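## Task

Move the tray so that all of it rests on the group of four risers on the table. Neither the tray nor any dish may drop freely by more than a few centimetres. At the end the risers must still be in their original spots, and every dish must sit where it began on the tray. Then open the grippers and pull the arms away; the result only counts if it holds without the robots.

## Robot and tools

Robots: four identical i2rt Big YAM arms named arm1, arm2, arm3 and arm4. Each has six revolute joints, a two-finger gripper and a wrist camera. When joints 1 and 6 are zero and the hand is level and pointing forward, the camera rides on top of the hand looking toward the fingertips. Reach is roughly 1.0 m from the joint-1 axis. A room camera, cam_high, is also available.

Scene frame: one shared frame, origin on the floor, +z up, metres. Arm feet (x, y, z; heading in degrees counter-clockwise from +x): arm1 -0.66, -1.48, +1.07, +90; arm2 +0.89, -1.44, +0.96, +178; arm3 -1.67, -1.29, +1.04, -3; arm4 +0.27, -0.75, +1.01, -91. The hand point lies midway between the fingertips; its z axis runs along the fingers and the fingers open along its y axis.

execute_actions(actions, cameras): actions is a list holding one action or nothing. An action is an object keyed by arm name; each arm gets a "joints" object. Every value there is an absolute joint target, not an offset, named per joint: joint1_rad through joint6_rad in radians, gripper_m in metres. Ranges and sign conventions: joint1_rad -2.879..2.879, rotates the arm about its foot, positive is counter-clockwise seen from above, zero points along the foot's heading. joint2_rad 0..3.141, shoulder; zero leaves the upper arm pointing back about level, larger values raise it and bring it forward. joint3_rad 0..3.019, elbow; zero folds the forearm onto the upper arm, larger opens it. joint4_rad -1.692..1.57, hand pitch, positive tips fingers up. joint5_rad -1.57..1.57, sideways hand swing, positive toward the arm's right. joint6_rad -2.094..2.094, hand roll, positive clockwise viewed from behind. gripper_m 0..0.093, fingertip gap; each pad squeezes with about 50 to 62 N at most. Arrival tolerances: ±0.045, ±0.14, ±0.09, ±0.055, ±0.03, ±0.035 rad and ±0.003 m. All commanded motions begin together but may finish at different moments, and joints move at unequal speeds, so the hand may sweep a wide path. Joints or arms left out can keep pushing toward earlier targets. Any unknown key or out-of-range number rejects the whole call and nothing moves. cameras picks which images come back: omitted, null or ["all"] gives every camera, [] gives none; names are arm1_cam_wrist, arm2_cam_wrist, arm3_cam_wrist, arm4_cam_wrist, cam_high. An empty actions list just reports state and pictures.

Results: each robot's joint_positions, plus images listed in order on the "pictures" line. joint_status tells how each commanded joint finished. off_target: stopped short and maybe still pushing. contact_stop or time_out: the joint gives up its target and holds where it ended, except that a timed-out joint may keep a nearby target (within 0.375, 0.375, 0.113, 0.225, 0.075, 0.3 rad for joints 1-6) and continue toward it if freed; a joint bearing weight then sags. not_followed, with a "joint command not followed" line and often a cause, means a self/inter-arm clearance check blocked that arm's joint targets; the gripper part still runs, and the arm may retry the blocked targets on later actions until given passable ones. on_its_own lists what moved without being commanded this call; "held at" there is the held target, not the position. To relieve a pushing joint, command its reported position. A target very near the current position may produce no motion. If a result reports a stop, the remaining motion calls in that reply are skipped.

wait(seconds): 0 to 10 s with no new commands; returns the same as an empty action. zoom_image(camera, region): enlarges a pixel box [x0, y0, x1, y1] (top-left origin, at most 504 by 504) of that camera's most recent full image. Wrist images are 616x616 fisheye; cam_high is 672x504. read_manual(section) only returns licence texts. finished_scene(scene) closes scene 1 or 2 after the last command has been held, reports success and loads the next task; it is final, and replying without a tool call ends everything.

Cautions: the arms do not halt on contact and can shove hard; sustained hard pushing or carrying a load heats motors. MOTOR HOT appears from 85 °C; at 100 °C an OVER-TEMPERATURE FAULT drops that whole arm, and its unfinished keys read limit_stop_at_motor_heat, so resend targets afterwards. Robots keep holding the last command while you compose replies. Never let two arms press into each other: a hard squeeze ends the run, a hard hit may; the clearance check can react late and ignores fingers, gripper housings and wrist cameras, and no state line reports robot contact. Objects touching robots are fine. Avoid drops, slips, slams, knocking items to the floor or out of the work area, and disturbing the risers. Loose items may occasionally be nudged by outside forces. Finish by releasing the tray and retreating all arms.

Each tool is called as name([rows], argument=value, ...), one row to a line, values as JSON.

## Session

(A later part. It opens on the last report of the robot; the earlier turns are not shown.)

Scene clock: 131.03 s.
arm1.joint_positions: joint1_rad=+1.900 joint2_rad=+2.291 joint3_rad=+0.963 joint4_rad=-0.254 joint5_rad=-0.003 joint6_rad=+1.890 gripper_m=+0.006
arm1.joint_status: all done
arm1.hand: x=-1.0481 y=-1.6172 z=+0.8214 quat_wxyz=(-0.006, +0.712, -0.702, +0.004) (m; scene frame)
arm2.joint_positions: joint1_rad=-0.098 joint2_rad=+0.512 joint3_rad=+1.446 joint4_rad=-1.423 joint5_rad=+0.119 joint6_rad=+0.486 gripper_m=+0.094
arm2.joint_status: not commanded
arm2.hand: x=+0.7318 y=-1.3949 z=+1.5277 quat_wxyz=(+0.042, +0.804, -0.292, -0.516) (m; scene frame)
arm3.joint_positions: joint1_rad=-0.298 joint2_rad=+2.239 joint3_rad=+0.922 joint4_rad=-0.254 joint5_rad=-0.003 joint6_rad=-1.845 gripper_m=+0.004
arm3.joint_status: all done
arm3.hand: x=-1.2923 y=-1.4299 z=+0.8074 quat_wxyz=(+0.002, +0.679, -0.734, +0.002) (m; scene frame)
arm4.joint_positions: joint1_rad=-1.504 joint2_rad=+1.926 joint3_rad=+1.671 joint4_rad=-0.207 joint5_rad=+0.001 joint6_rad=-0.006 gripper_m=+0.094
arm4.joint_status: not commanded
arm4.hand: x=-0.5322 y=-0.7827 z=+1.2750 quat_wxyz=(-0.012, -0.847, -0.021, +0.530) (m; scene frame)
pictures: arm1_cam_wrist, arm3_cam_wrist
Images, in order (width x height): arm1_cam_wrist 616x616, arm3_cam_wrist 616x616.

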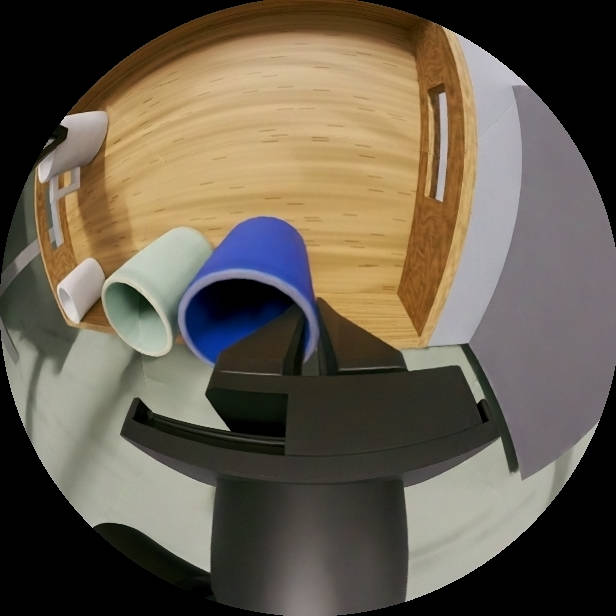

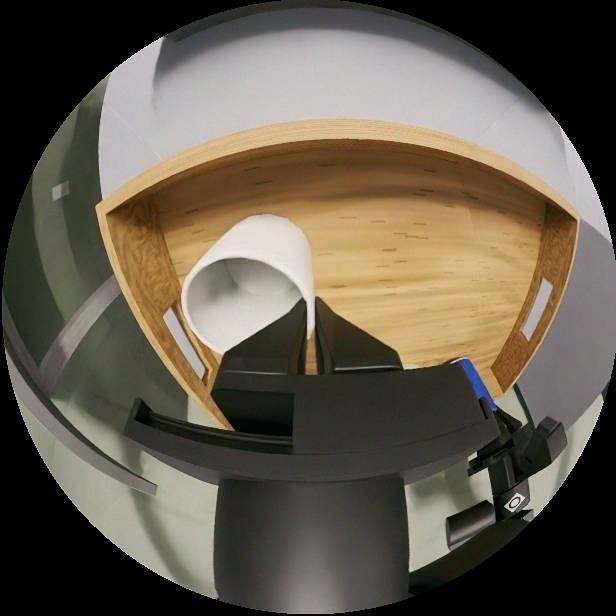

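execute_actions([
  {"arm1":{"joints":{"joint1_rad":1.66,"joint2_rad":2.23,"joint3_rad":0.89,"joint4_rad":-0.19,"joint6_rad":1.645}},"arm3":{"joints":{"gripper_m":0.03}}},
], cameras=[])

execute_actions([
  {"arm1":{"joints":{"joint1_rad":1.425,"joint2_rad":2.22,"joint3_rad":0.825,"joint4_rad":-0.13,"joint6_rad":1.41}},"arm3":{"joints":{"joint2_rad":2.14,"joint3_rad":0.90,"joint4_rad":-0.33}}},
], cameras=[])

execute_actions([
  {"arm1":{"joints":{"joint2_rad":2.30,"joint3_rad":0.845,"joint4_rad":-0.10}},"arm3":{"joints":{"joint2_rad":2.02,"joint3_rad":0.88,"joint4_rad":-0.42}}},
], cameras=[])

execute_actions([
  {"arm1":{"joints":{"gripper_m":0.03}},"arm3":{"joints":{"joint1_rad":-0.708,"joint2_rad":2.14,"joint3_rad":1.13,"joint4_rad":-0.545,"joint6_rad":-2.09}}},
], cameras=["arm1_cam_wrist","arm3_cam_wrist"])

Scene clock: 137.30 s.
arm1.joint_positions: joint1_rad=+1.648 joint2_rad=+2.255 joint3_rad=+0.889 joint4_rad=-0.207 joint5_rad=+0.003 joint6_rad=+1.658 gripper_m=+0.006
arm1.joint_status: all done
arm1.hand: x=-1.0489 y=-1.5136 z=+0.8292 quat_wxyz=(-0.003, +0.705, -0.709, +0.000) (m; scene frame)
arm2.joint_positions: joint1_rad=-0.098 joint2_rad=+0.512 joint3_rad=+1.446 joint4_rad=-1.423 joint5_rad=+0.119 joint6_rad=+0.486 gripper_m=+0.094
arm2.joint_status: not commanded
arm2.hand: x=+0.7318 y=-1.3949 z=+1.5277 quat_wxyz=(+0.042, +0.804, -0.292, -0.516) (m; scene frame)
arm3.joint_positions: joint1_rad=-0.298 joint2_rad=+2.239 joint3_rad=+0.922 joint4_rad=-0.254 joint5_rad=-0.002 joint6_rad=-1.844 gripper_m=+0.030
arm3.joint_status: all done
arm3.hand: x=-1.2924 y=-1.4300 z=+0.8074 quat_wxyz=(+0.003, +0.679, -0.734, +0.002) (m; scene frame)
arm4.joint_positions: joint1_rad=-1.504 joint2_rad=+1.926 joint3_rad=+1.671 joint4_rad=-0.207 joint5_rad=+0.001 joint6_rad=-0.006 gripper_m=+0.094
arm4.joint_status: not commanded
arm4.hand: x=-0.5322 y=-0.7827 z=+1.2750 quat_wxyz=(-0.012, -0.847, -0.021, +0.530) (m; scene frame)
pictures: none
No camera images: the call's "cameras" was empty. Leave "cameras" out to get every camera's image.

Scene clock: 138.53 s.
arm1.joint_positions: joint1_rad=+1.413 joint2_rad=+2.248 joint3_rad=+0.821 joint4_rad=-0.146 joint5_rad=+0.003 joint6_rad=+1.424 gripper_m=+0.006
arm1.joint_status: all done
arm1.hand: x=-1.0213 y=-1.4255 z=+0.8277 quat_wxyz=(-0.003, +0.705, -0.709, +0.000) (m; scene frame)
arm2.joint_positions: joint1_rad=-0.098 joint2_rad=+0.512 joint3_rad=+1.446 joint4_rad=-1.423 joint5_rad=+0.119 joint6_rad=+0.486 gripper_m=+0.094
arm2.joint_status: not commanded
arm2.hand: x=+0.7318 y=-1.3949 z=+1.5277 quat_wxyz=(+0.042, +0.804, -0.292, -0.516) (m; scene frame)
arm3.joint_positions: joint1_rad=-0.298 joint2_rad=+2.151 joint3_rad=+0.898 joint4_rad=-0.322 joint5_rad=-0.002 joint6_rad=-1.844 gripper_m=+0.030
arm3.joint_status: all done
arm3.hand: x=-1.2937 y=-1.4293 z=+0.8385 quat_wxyz=(+0.004, +0.679, -0.734, +0.000) (m; scene frame)
arm4.joint_positions: joint1_rad=-1.504 joint2_rad=+1.926 joint3_rad=+1.671 joint4_rad=-0.207 joint5_rad=+0.001 joint6_rad=-0.006 gripper_m=+0.094
arm4.joint_status: not commanded
arm4.hand: x=-0.5322 y=-0.7827 z=+1.2750 quat_wxyz=(-0.012, -0.847, -0.021, +0.530) (m; scene frame)
pictures: none
No camera images: the call's "cameras" was empty. Leave "cameras" out to get every camera's image.

Scene clock: 139.43 s.
arm1.joint_positions: joint1_rad=+1.413 joint2_rad=+2.300 joint3_rad=+0.838 joint4_rad=-0.114 joint5_rad=+0.003 joint6_rad=+1.423 gripper_m=+0.006
arm1.joint_status: all done
arm1.hand: x=-1.0199 y=-1.4257 z=+0.8105 quat_wxyz=(-0.004, +0.705, -0.709, +0.001) (m; scene frame)
arm2.joint_positions: joint1_rad=-0.098 joint2_rad=+0.512 joint3_rad=+1.446 joint4_rad=-1.423 joint5_rad=+0.119 joint6_rad=+0.486 gripper_m=+0.094
arm2.joint_status: not commanded
arm2.hand: x=+0.7318 y=-1.3949 z=+1.5277 quat_wxyz=(+0.042, +0.804, -0.292, -0.516) (m; scene frame)
arm3.joint_positions: joint1_rad=-0.298 joint2_rad=+2.024 joint3_rad=+0.876 joint4_rad=-0.412 joint5_rad=-0.002 joint6_rad=-1.844 gripper_m=+0.030
arm3.joint_status: all done
arm3.hand: x=-1.2903 y=-1.4302 z=+0.8841 quat_wxyz=(+0.000, +0.679, -0.734, +0.006) (m; scene frame)
arm4.joint_positions: joint1_rad=-1.504 joint2_rad=+1.926 joint3_rad=+1.671 joint4_rad=-0.207 joint5_rad=+0.001 joint6_rad=-0.006 gripper_m=+0.094
arm4.joint_status: not commanded
arm4.hand: x=-0.5322 y=-0.7827 z=+1.2750 quat_wxyz=(-0.012, -0.847, -0.021, +0.530) (m; scene frame)
pictures: none
No camera images: the call's "cameras" was empty. Leave "cameras" out to get every camera's image.

Scene clock: 140.77 s.
arm1.joint_positions: joint1_rad=+1.413 joint2_rad=+2.300 joint3_rad=+0.841 joint4_rad=-0.110 joint5_rad=+0.003 joint6_rad=+1.422 gripper_m=+0.030
arm1.joint_status: all done
arm1.hand: x=-1.0227 y=-1.4253 z=+0.8106 quat_wxyz=(-0.002, +0.705, -0.709, -0.001) (m; scene frame)
arm2.joint_positions: joint1_rad=-0.098 joint2_rad=+0.512 joint3_rad=+1.446 joint4_rad=-1.423 joint5_rad=+0.119 joint6_rad=+0.486 gripper_m=+0.094
arm2.joint_status: not commanded
arm2.hand: x=+0.7318 y=-1.3949 z=+1.5277 quat_wxyz=(+0.042, +0.804, -0.292, -0.516) (m; scene frame)
arm3.joint_positions: joint1_rad=-0.713 joint2_rad=+2.139 joint3_rad=+1.124 joint4_rad=-0.537 joint5_rad=+0.001 joint6_rad=-2.080 gripper_m=+0.030
arm3.joint_status: all done
arm3.hand: x=-1.3215 y=-1.6290 z=+0.8817 quat_wxyz=(+0.003, +0.611, -0.792, +0.012) (m; scene frame)
arm4.joint_positions: joint1_rad=-1.504 joint2_rad=+1.926 joint3_rad=+1.671 joint4_rad=-0.207 joint5_rad=+0.001 joint6_rad=-0.006 gripper_m=+0.094
arm4.joint_status: not commanded
arm4.hand: x=-0.5322 y=-0.7827 z=+1.2750 quat_wxyz=(-0.012, -0.847, -0.021, +0.530) (m; scene frame)
pictures: arm1_cam_wrist, arm3_cam_wrist
Images, in order (width x height): arm1_cam_wrist 616x616, arm3_cam_wrist 616x616.

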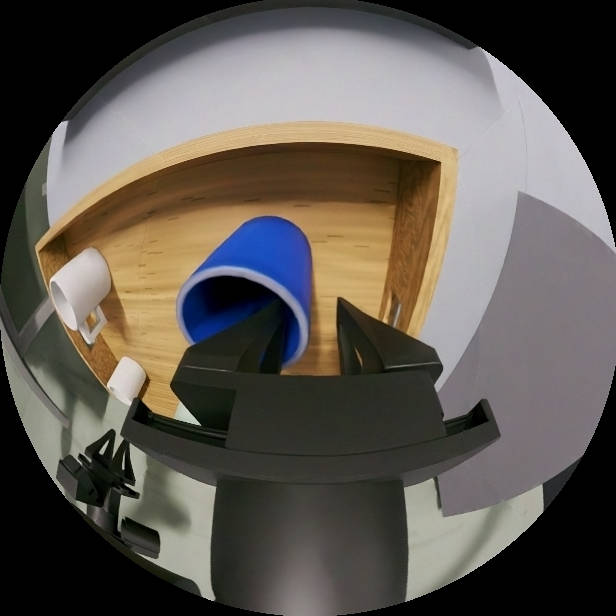

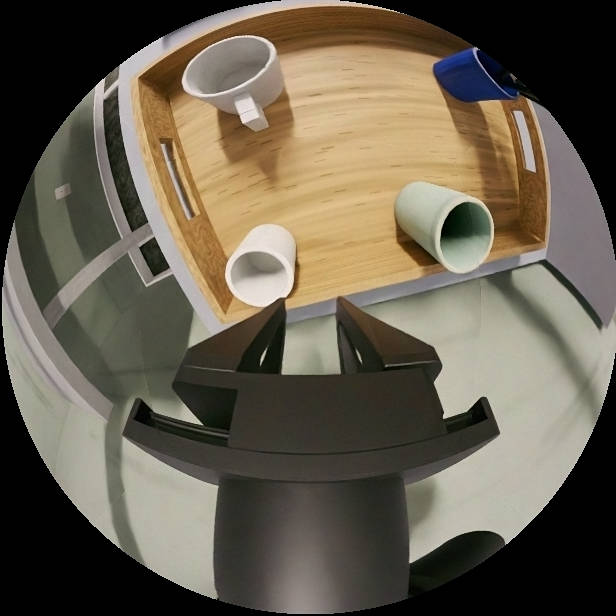

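execute_actions([
  {"arm1":{"joints":{"joint2_rad":2.19,"joint3_rad":0.80,"joint4_rad":-0.19}},"arm3":{"joints":{"joint1_rad":-0.737,"joint2_rad":2.245,"joint3_rad":1.115,"joint4_rad":-0.44}}},
], cameras=["arm3_cam_wrist"])

execute_actions([
  {"arm1":{"joints":{"joint2_rad":2.0,"joint3_rad":0.76,"joint4_rad":-0.33}},"arm3":{"joints":{"joint2_rad":2.295,"joint3_rad":1.145,"joint4_rad":-0.41}}},
], cameras=["arm3_cam_wrist"])

Scene clock: 146.37 s.
arm1.joint_positions: joint1_rad=+1.413 joint2_rad=+2.184 joint3_rad=+0.799 joint4_rad=-0.177 joint5_rad=+0.003 joint6_rad=+1.422 gripper_m=+0.030
arm1.joint_status: all done
arm1.hand: x=-1.0232 y=-1.4254 z=+0.8482 quat_wxyz=(+0.000, +0.705, -0.709, -0.004) (m; scene frame)
arm2.joint_positions: joint1_rad=-0.098 joint2_rad=+0.512 joint3_rad=+1.446 joint4_rad=-1.423 joint5_rad=+0.119 joint6_rad=+0.486 gripper_m=+0.094
arm2.joint_status: not commanded
arm2.hand: x=+0.7318 y=-1.3949 z=+1.5277 quat_wxyz=(+0.042, +0.804, -0.292, -0.516) (m; scene frame)
arm3.joint_positions: joint1_rad=-0.730 joint2_rad=+2.241 joint3_rad=+1.111 joint4_rad=-0.449 joint5_rad=+0.001 joint6_rad=-2.080 gripper_m=+0.030
arm3.joint_status: all done
arm3.hand: x=-1.3397 y=-1.6232 z=+0.8326 quat_wxyz=(+0.005, +0.604, -0.797, -0.001) (m; scene frame)
arm4.joint_positions: joint1_rad=-1.504 joint2_rad=+1.926 joint3_rad=+1.671 joint4_rad=-0.207 joint5_rad=+0.001 joint6_rad=-0.006 gripper_m=+0.094
arm4.joint_status: not commanded
arm4.hand: x=-0.5322 y=-0.7827 z=+1.2750 quat_wxyz=(-0.012, -0.847, -0.021, +0.530) (m; scene frame)
pictures: arm3_cam_wrist
Images, in order (width x height): arm3_cam_wrist 616x616.

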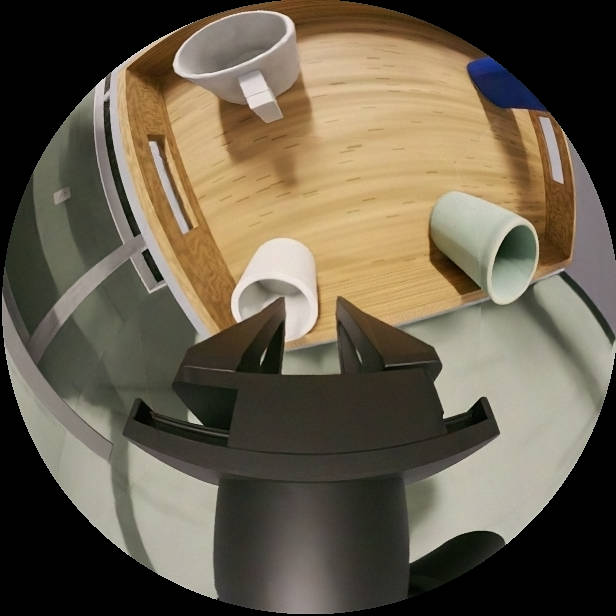

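Scene clock: 147.37 s.
arm1.joint_positions: joint1_rad=+1.413 joint2_rad=+1.984 joint3_rad=+0.754 joint4_rad=-0.317 joint5_rad=+0.003 joint6_rad=+1.422 gripper_m=+0.030
arm1.joint_status: all done
arm1.hand: x=-1.0246 y=-1.4253 z=+0.9127 quat_wxyz=(+0.004, +0.705, -0.709, -0.010) (m; scene frame)
arm2.joint_positions: joint1_rad=-0.098 joint2_rad=+0.512 joint3_rad=+1.446 joint4_rad=-1.423 joint5_rad=+0.119 joint6_rad=+0.486 gripper_m=+0.094
arm2.joint_status: not commanded
arm2.hand: x=+0.7318 y=-1.3949 z=+1.5277 quat_wxyz=(+0.042, +0.804, -0.292, -0.516) (m; scene frame)
arm3.joint_positions: joint1_rad=-0.730 joint2_rad=+2.279 joint3_rad=+1.123 joint4_rad=-0.418 joint5_rad=+0.001 joint6_rad=-2.080 gripper_m=+0.030
arm3.joint_status: all done
arm3.hand: x=-1.3387 y=-1.6244 z=+0.8175 quat_wxyz=(+0.004, +0.604, -0.797, +0.001) (m; scene frame)
arm4.joint_positions: joint1_rad=-1.504 joint2_rad=+1.926 joint3_rad=+1.671 joint4_rad=-0.207 joint5_rad=+0.001 joint6_rad=-0.006 gripper_m=+0.094
arm4.joint_status: not commanded
arm4.hand: x=-0.5322 y=-0.7827 z=+1.2750 quat_wxyz=(-0.012, -0.847, -0.021, +0.530) (m; scene frame)
pictures: arm3_cam_wrist
Images, in order (width x height): arm3_cam_wrist 616x616.

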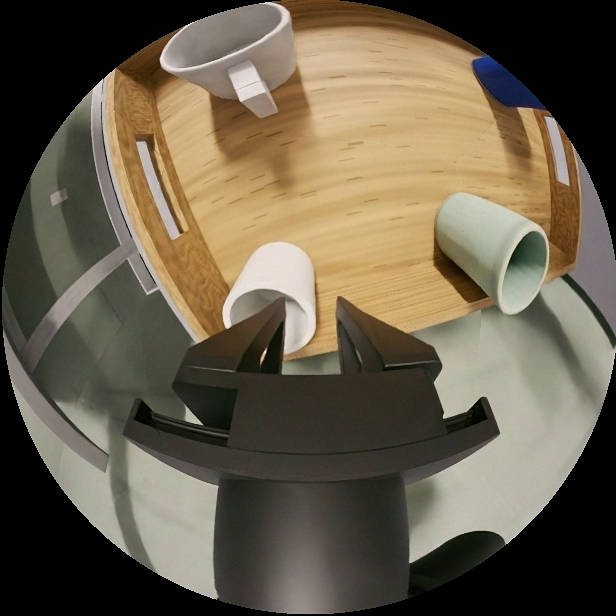

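execute_actions([
  {"arm1":{"joints":{"joint1_rad":1.612,"joint2_rad":1.235,"joint3_rad":0.64,"joint4_rad":-0.99,"joint6_rad":1.615}},"arm3":{"joints":{"joint1_rad":-0.75,"joint2_rad":2.33,"joint3_rad":1.17,"joint4_rad":-0.395}}},
], cameras=[])

execute_actions([
  {"arm3":{"joints":{"joint2_rad":2.385,"joint3_rad":1.19,"joint4_rad":-0.36}}},
], cameras=["arm1_cam_wrist","arm3_cam_wrist"])

Scene clock: 151.37 s.
arm1.joint_positions: joint1_rad=+1.613 joint2_rad=+1.235 joint3_rad=+0.632 joint4_rad=-0.977 joint5_rad=+0.001 joint6_rad=+1.602 gripper_m=+0.030
arm1.joint_status: all done
arm1.hand: x=-0.9334 y=-1.4953 z=+1.1163 quat_wxyz=(-0.005, +0.713, -0.702, +0.003) (m; scene frame)
arm2.joint_positions: joint1_rad=-0.098 joint2_rad=+0.512 joint3_rad=+1.446 joint4_rad=-1.423 joint5_rad=+0.119 joint6_rad=+0.486 gripper_m=+0.094
arm2.joint_status: not commanded
arm2.hand: x=+0.7318 y=-1.3949 z=+1.5277 quat_wxyz=(+0.042, +0.804, -0.292, -0.516) (m; scene frame)
arm3.joint_positions: joint1_rad=-0.742 joint2_rad=+2.311 joint3_rad=+1.148 joint4_rad=-0.402 joint5_rad=+0.001 joint6_rad=-2.080 gripper_m=+0.030
arm3.joint_status: all done
arm3.hand: x=-1.3375 y=-1.6335 z=+0.8067 quat_wxyz=(+0.004, +0.600, -0.800, +0.005) (m; scene frame)
arm4.joint_positions: joint1_rad=-1.504 joint2_rad=+1.926 joint3_rad=+1.671 joint4_rad=-0.207 joint5_rad=+0.001 joint6_rad=-0.006 gripper_m=+0.094
arm4.joint_status: not commanded
arm4.hand: x=-0.5322 y=-0.7827 z=+1.2750 quat_wxyz=(-0.012, -0.847, -0.021, +0.530) (m; scene frame)
pictures: none
No camera images: the call's "cameras" was empty. Leave "cameras" out to get every camera's image.

Scene clock: 152.10 s.
arm1.joint_positions: joint1_rad=+1.613 joint2_rad=+1.235 joint3_rad=+0.632 joint4_rad=-0.977 joint5_rad=+0.001 joint6_rad=+1.602 gripper_m=+0.030
arm1.joint_status: not commanded
arm1.hand: x=-0.9334 y=-1.4953 z=+1.1163 quat_wxyz=(-0.005, +0.713, -0.702, +0.003) (m; scene frame)
arm2.joint_positions: joint1_rad=-0.098 joint2_rad=+0.512 joint3_rad=+1.446 joint4_rad=-1.423 joint5_rad=+0.119 joint6_rad=+0.486 gripper_m=+0.094
arm2.joint_status: not commanded
arm2.hand: x=+0.7318 y=-1.3949 z=+1.5277 quat_wxyz=(+0.042, +0.804, -0.292, -0.516) (m; scene frame)
arm3.joint_positions: joint1_rad=-0.742 joint2_rad=+2.370 joint3_rad=+1.171 joint4_rad=-0.368 joint5_rad=+0.002 joint6_rad=-2.081 gripper_m=+0.030
arm3.joint_status: all done
arm3.hand: x=-1.3376 y=-1.6337 z=+0.7829 quat_wxyz=(+0.004, +0.600, -0.800, +0.004) (m; scene frame)
arm4.joint_positions: joint1_rad=-1.504 joint2_rad=+1.926 joint3_rad=+1.671 joint4_rad=-0.207 joint5_rad=+0.001 joint6_rad=-0.006 gripper_m=+0.094
arm4.joint_status: not commanded
arm4.hand: x=-0.5322 y=-0.7827 z=+1.2750 quat_wxyz=(-0.012, -0.847, -0.021, +0.530) (m; scene frame)
pictures: arm1_cam_wrist, arm3_cam_wrist
Images, in order (width x height): arm1_cam_wrist 616x616, arm3_cam_wrist 616x616.

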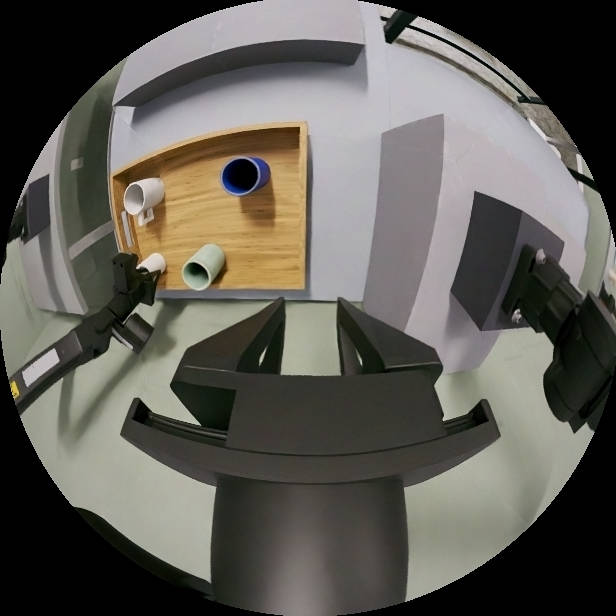

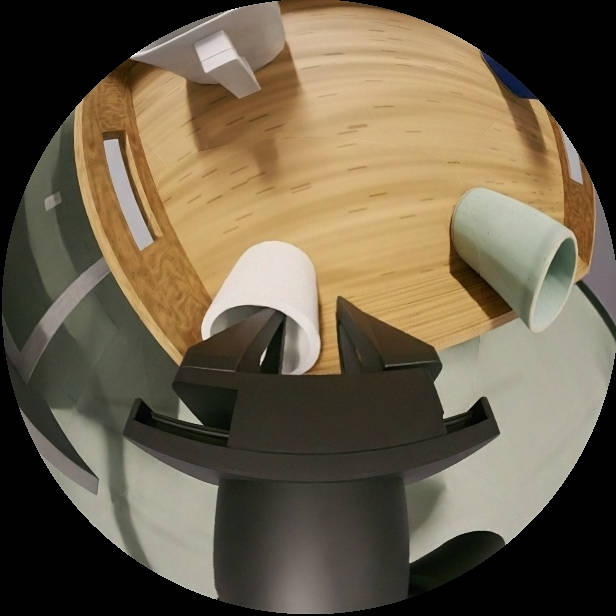

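execute_actions([
  {"arm3":{"joints":{"gripper_m":0}}},
], cameras=[])

execute_actions([
  {"arm3":{"joints":{"joint2_rad":2.30,"joint3_rad":1.125,"joint4_rad":-0.375}}},
], cameras=[])

execute_actions([
  {"arm3":{"joints":{"joint1_rad":-0.60,"joint2_rad":2.28,"joint3_rad":1.085,"joint4_rad":-0.345,"joint6_rad":-1.93}}},
], cameras=[])

execute_actions([
  {"arm3":{"joints":{"joint2_rad":2.35,"joint3_rad":1.105,"joint4_rad":-0.315}}},
], cameras=["arm3_cam_wrist"])

Scene clock: 158.43 s.
arm1.joint_positions: joint1_rad=+1.613 joint2_rad=+1.235 joint3_rad=+0.632 joint4_rad=-0.977 joint5_rad=+0.001 joint6_rad=+1.602 gripper_m=+0.030
arm1.joint_status: not commanded
arm1.hand: x=-0.9334 y=-1.4953 z=+1.1163 quat_wxyz=(-0.005, +0.713, -0.702, +0.003) (m; scene frame)
arm2.joint_positions: joint1_rad=-0.098 joint2_rad=+0.512 joint3_rad=+1.446 joint4_rad=-1.423 joint5_rad=+0.119 joint6_rad=+0.486 gripper_m=+0.094
arm2.joint_status: not commanded
arm2.hand: x=+0.7318 y=-1.3949 z=+1.5277 quat_wxyz=(+0.042, +0.804, -0.292, -0.516) (m; scene frame)
arm3.joint_positions: joint1_rad=-0.742 joint2_rad=+2.372 joint3_rad=+1.172 joint4_rad=-0.367 joint5_rad=+0.000 joint6_rad=-2.082 gripper_m=+0.007
arm3.joint_status: gripper_m off_target (ended at +0.007, target +0.000)
arm3.hand: x=-1.3372 y=-1.6338 z=+0.7823 quat_wxyz=(+0.003, +0.600, -0.800, +0.005) (m; scene frame)
arm4.joint_positions: joint1_rad=-1.504 joint2_rad=+1.926 joint3_rad=+1.671 joint4_rad=-0.207 joint5_rad=+0.001 joint6_rad=-0.006 gripper_m=+0.094
arm4.joint_status: not commanded
arm4.hand: x=-0.5322 y=-0.7827 z=+1.2750 quat_wxyz=(-0.012, -0.847, -0.021, +0.530) (m; scene frame)
pictures: none
No camera images: the call's "cameras" was empty. Leave "cameras" out to get every camera's image.

Scene clock: 159.30 s.
arm1.joint_positions: joint1_rad=+1.613 joint2_rad=+1.235 joint3_rad=+0.632 joint4_rad=-0.977 joint5_rad=+0.001 joint6_rad=+1.602 gripper_m=+0.030
arm1.joint_status: not commanded
arm1.hand: x=-0.9334 y=-1.4953 z=+1.1163 quat_wxyz=(-0.005, +0.713, -0.702, +0.003) (m; scene frame)
arm2.joint_positions: joint1_rad=-0.098 joint2_rad=+0.512 joint3_rad=+1.446 joint4_rad=-1.423 joint5_rad=+0.119 joint6_rad=+0.486 gripper_m=+0.094
arm2.joint_status: not commanded
arm2.hand: x=+0.7318 y=-1.3949 z=+1.5277 quat_wxyz=(+0.042, +0.804, -0.292, -0.516) (m; scene frame)
arm3.joint_positions: joint1_rad=-0.742 joint2_rad=+2.336 joint3_rad=+1.121 joint4_rad=-0.370 joint5_rad=+0.000 joint6_rad=-2.082 gripper_m=+0.007
arm3.joint_status: all done
arm3.hand: x=-1.3500 y=-1.6207 z=+0.7914 quat_wxyz=(+0.004, +0.600, -0.800, -0.005) (m; scene frame)
arm4.joint_positions: joint1_rad=-1.504 joint2_rad=+1.926 joint3_rad=+1.671 joint4_rad=-0.207 joint5_rad=+0.001 joint6_rad=-0.006 gripper_m=+0.094
arm4.joint_status: not commanded
arm4.hand: x=-0.5322 y=-0.7827 z=+1.2750 quat_wxyz=(-0.012, -0.847, -0.021, +0.530) (m; scene frame)
pictures: none
No camera images: the call's "cameras" was empty. Leave "cameras" out to get every camera's image.

Scene clock: 160.43 s.
arm1.joint_positions: joint1_rad=+1.613 joint2_rad=+1.235 joint3_rad=+0.632 joint4_rad=-0.977 joint5_rad=+0.001 joint6_rad=+1.602 gripper_m=+0.030
arm1.joint_status: not commanded
arm1.hand: x=-0.9334 y=-1.4953 z=+1.1163 quat_wxyz=(-0.005, +0.713, -0.702, +0.003) (m; scene frame)
arm2.joint_positions: joint1_rad=-0.098 joint2_rad=+0.512 joint3_rad=+1.446 joint4_rad=-1.423 joint5_rad=+0.119 joint6_rad=+0.486 gripper_m=+0.094
arm2.joint_status: not commanded
arm2.hand: x=+0.7318 y=-1.3949 z=+1.5277 quat_wxyz=(+0.042, +0.804, -0.292, -0.516) (m; scene frame)
arm3.joint_positions: joint1_rad=-0.593 joint2_rad=+2.314 joint3_rad=+1.087 joint4_rad=-0.352 joint5_rad=-0.002 joint6_rad=-1.941 gripper_m=+0.007
arm3.joint_status: all done
arm3.hand: x=-1.3101 y=-1.5643 z=+0.7961 quat_wxyz=(+0.003, +0.603, -0.797, -0.001) (m; scene frame)
arm4.joint_positions: joint1_rad=-1.504 joint2_rad=+1.926 joint3_rad=+1.671 joint4_rad=-0.207 joint5_rad=+0.001 joint6_rad=-0.006 gripper_m=+0.094
arm4.joint_status: not commanded
arm4.hand: x=-0.5322 y=-0.7827 z=+1.2750 quat_wxyz=(-0.012, -0.847, -0.021, +0.530) (m; scene frame)
pictures: none
No camera images: the call's "cameras" was empty. Leave "cameras" out to get every camera's image.

Scene clock: 161.23 s.
arm1.joint_positions: joint1_rad=+1.613 joint2_rad=+1.235 joint3_rad=+0.632 joint4_rad=-0.977 joint5_rad=+0.001 joint6_rad=+1.602 gripper_m=+0.030
arm1.joint_status: not commanded
arm1.hand: x=-0.9334 y=-1.4953 z=+1.1163 quat_wxyz=(-0.005, +0.713, -0.702, +0.003) (m; scene frame)
arm2.joint_positions: joint1_rad=-0.098 joint2_rad=+0.512 joint3_rad=+1.446 joint4_rad=-1.423 joint5_rad=+0.119 joint6_rad=+0.486 gripper_m=+0.094
arm2.joint_status: not commanded
arm2.hand: x=+0.7318 y=-1.3949 z=+1.5277 quat_wxyz=(+0.042, +0.804, -0.292, -0.516) (m; scene frame)
arm3.joint_positions: joint1_rad=-0.593 joint2_rad=+2.342 joint3_rad=+1.087 joint4_rad=-0.322 joint5_rad=-0.002 joint6_rad=-1.940 gripper_m=+0.007
arm3.joint_status: all done
arm3.hand: x=-1.3126 y=-1.5626 z=+0.7842 quat_wxyz=(+0.003, +0.603, -0.798, +0.000) (m; scene frame)
arm4.joint_positions: joint1_rad=-1.504 joint2_rad=+1.926 joint3_rad=+1.671 joint4_rad=-0.207 joint5_rad=+0.001 joint6_rad=-0.006 gripper_m=+0.094
arm4.joint_status: not commanded
arm4.hand: x=-0.5322 y=-0.7827 z=+1.2750 quat_wxyz=(-0.012, -0.847, -0.021, +0.530) (m; scene frame)
pictures: arm3_cam_wrist
Images, in order (width x height): arm3_cam_wrist 616x616.

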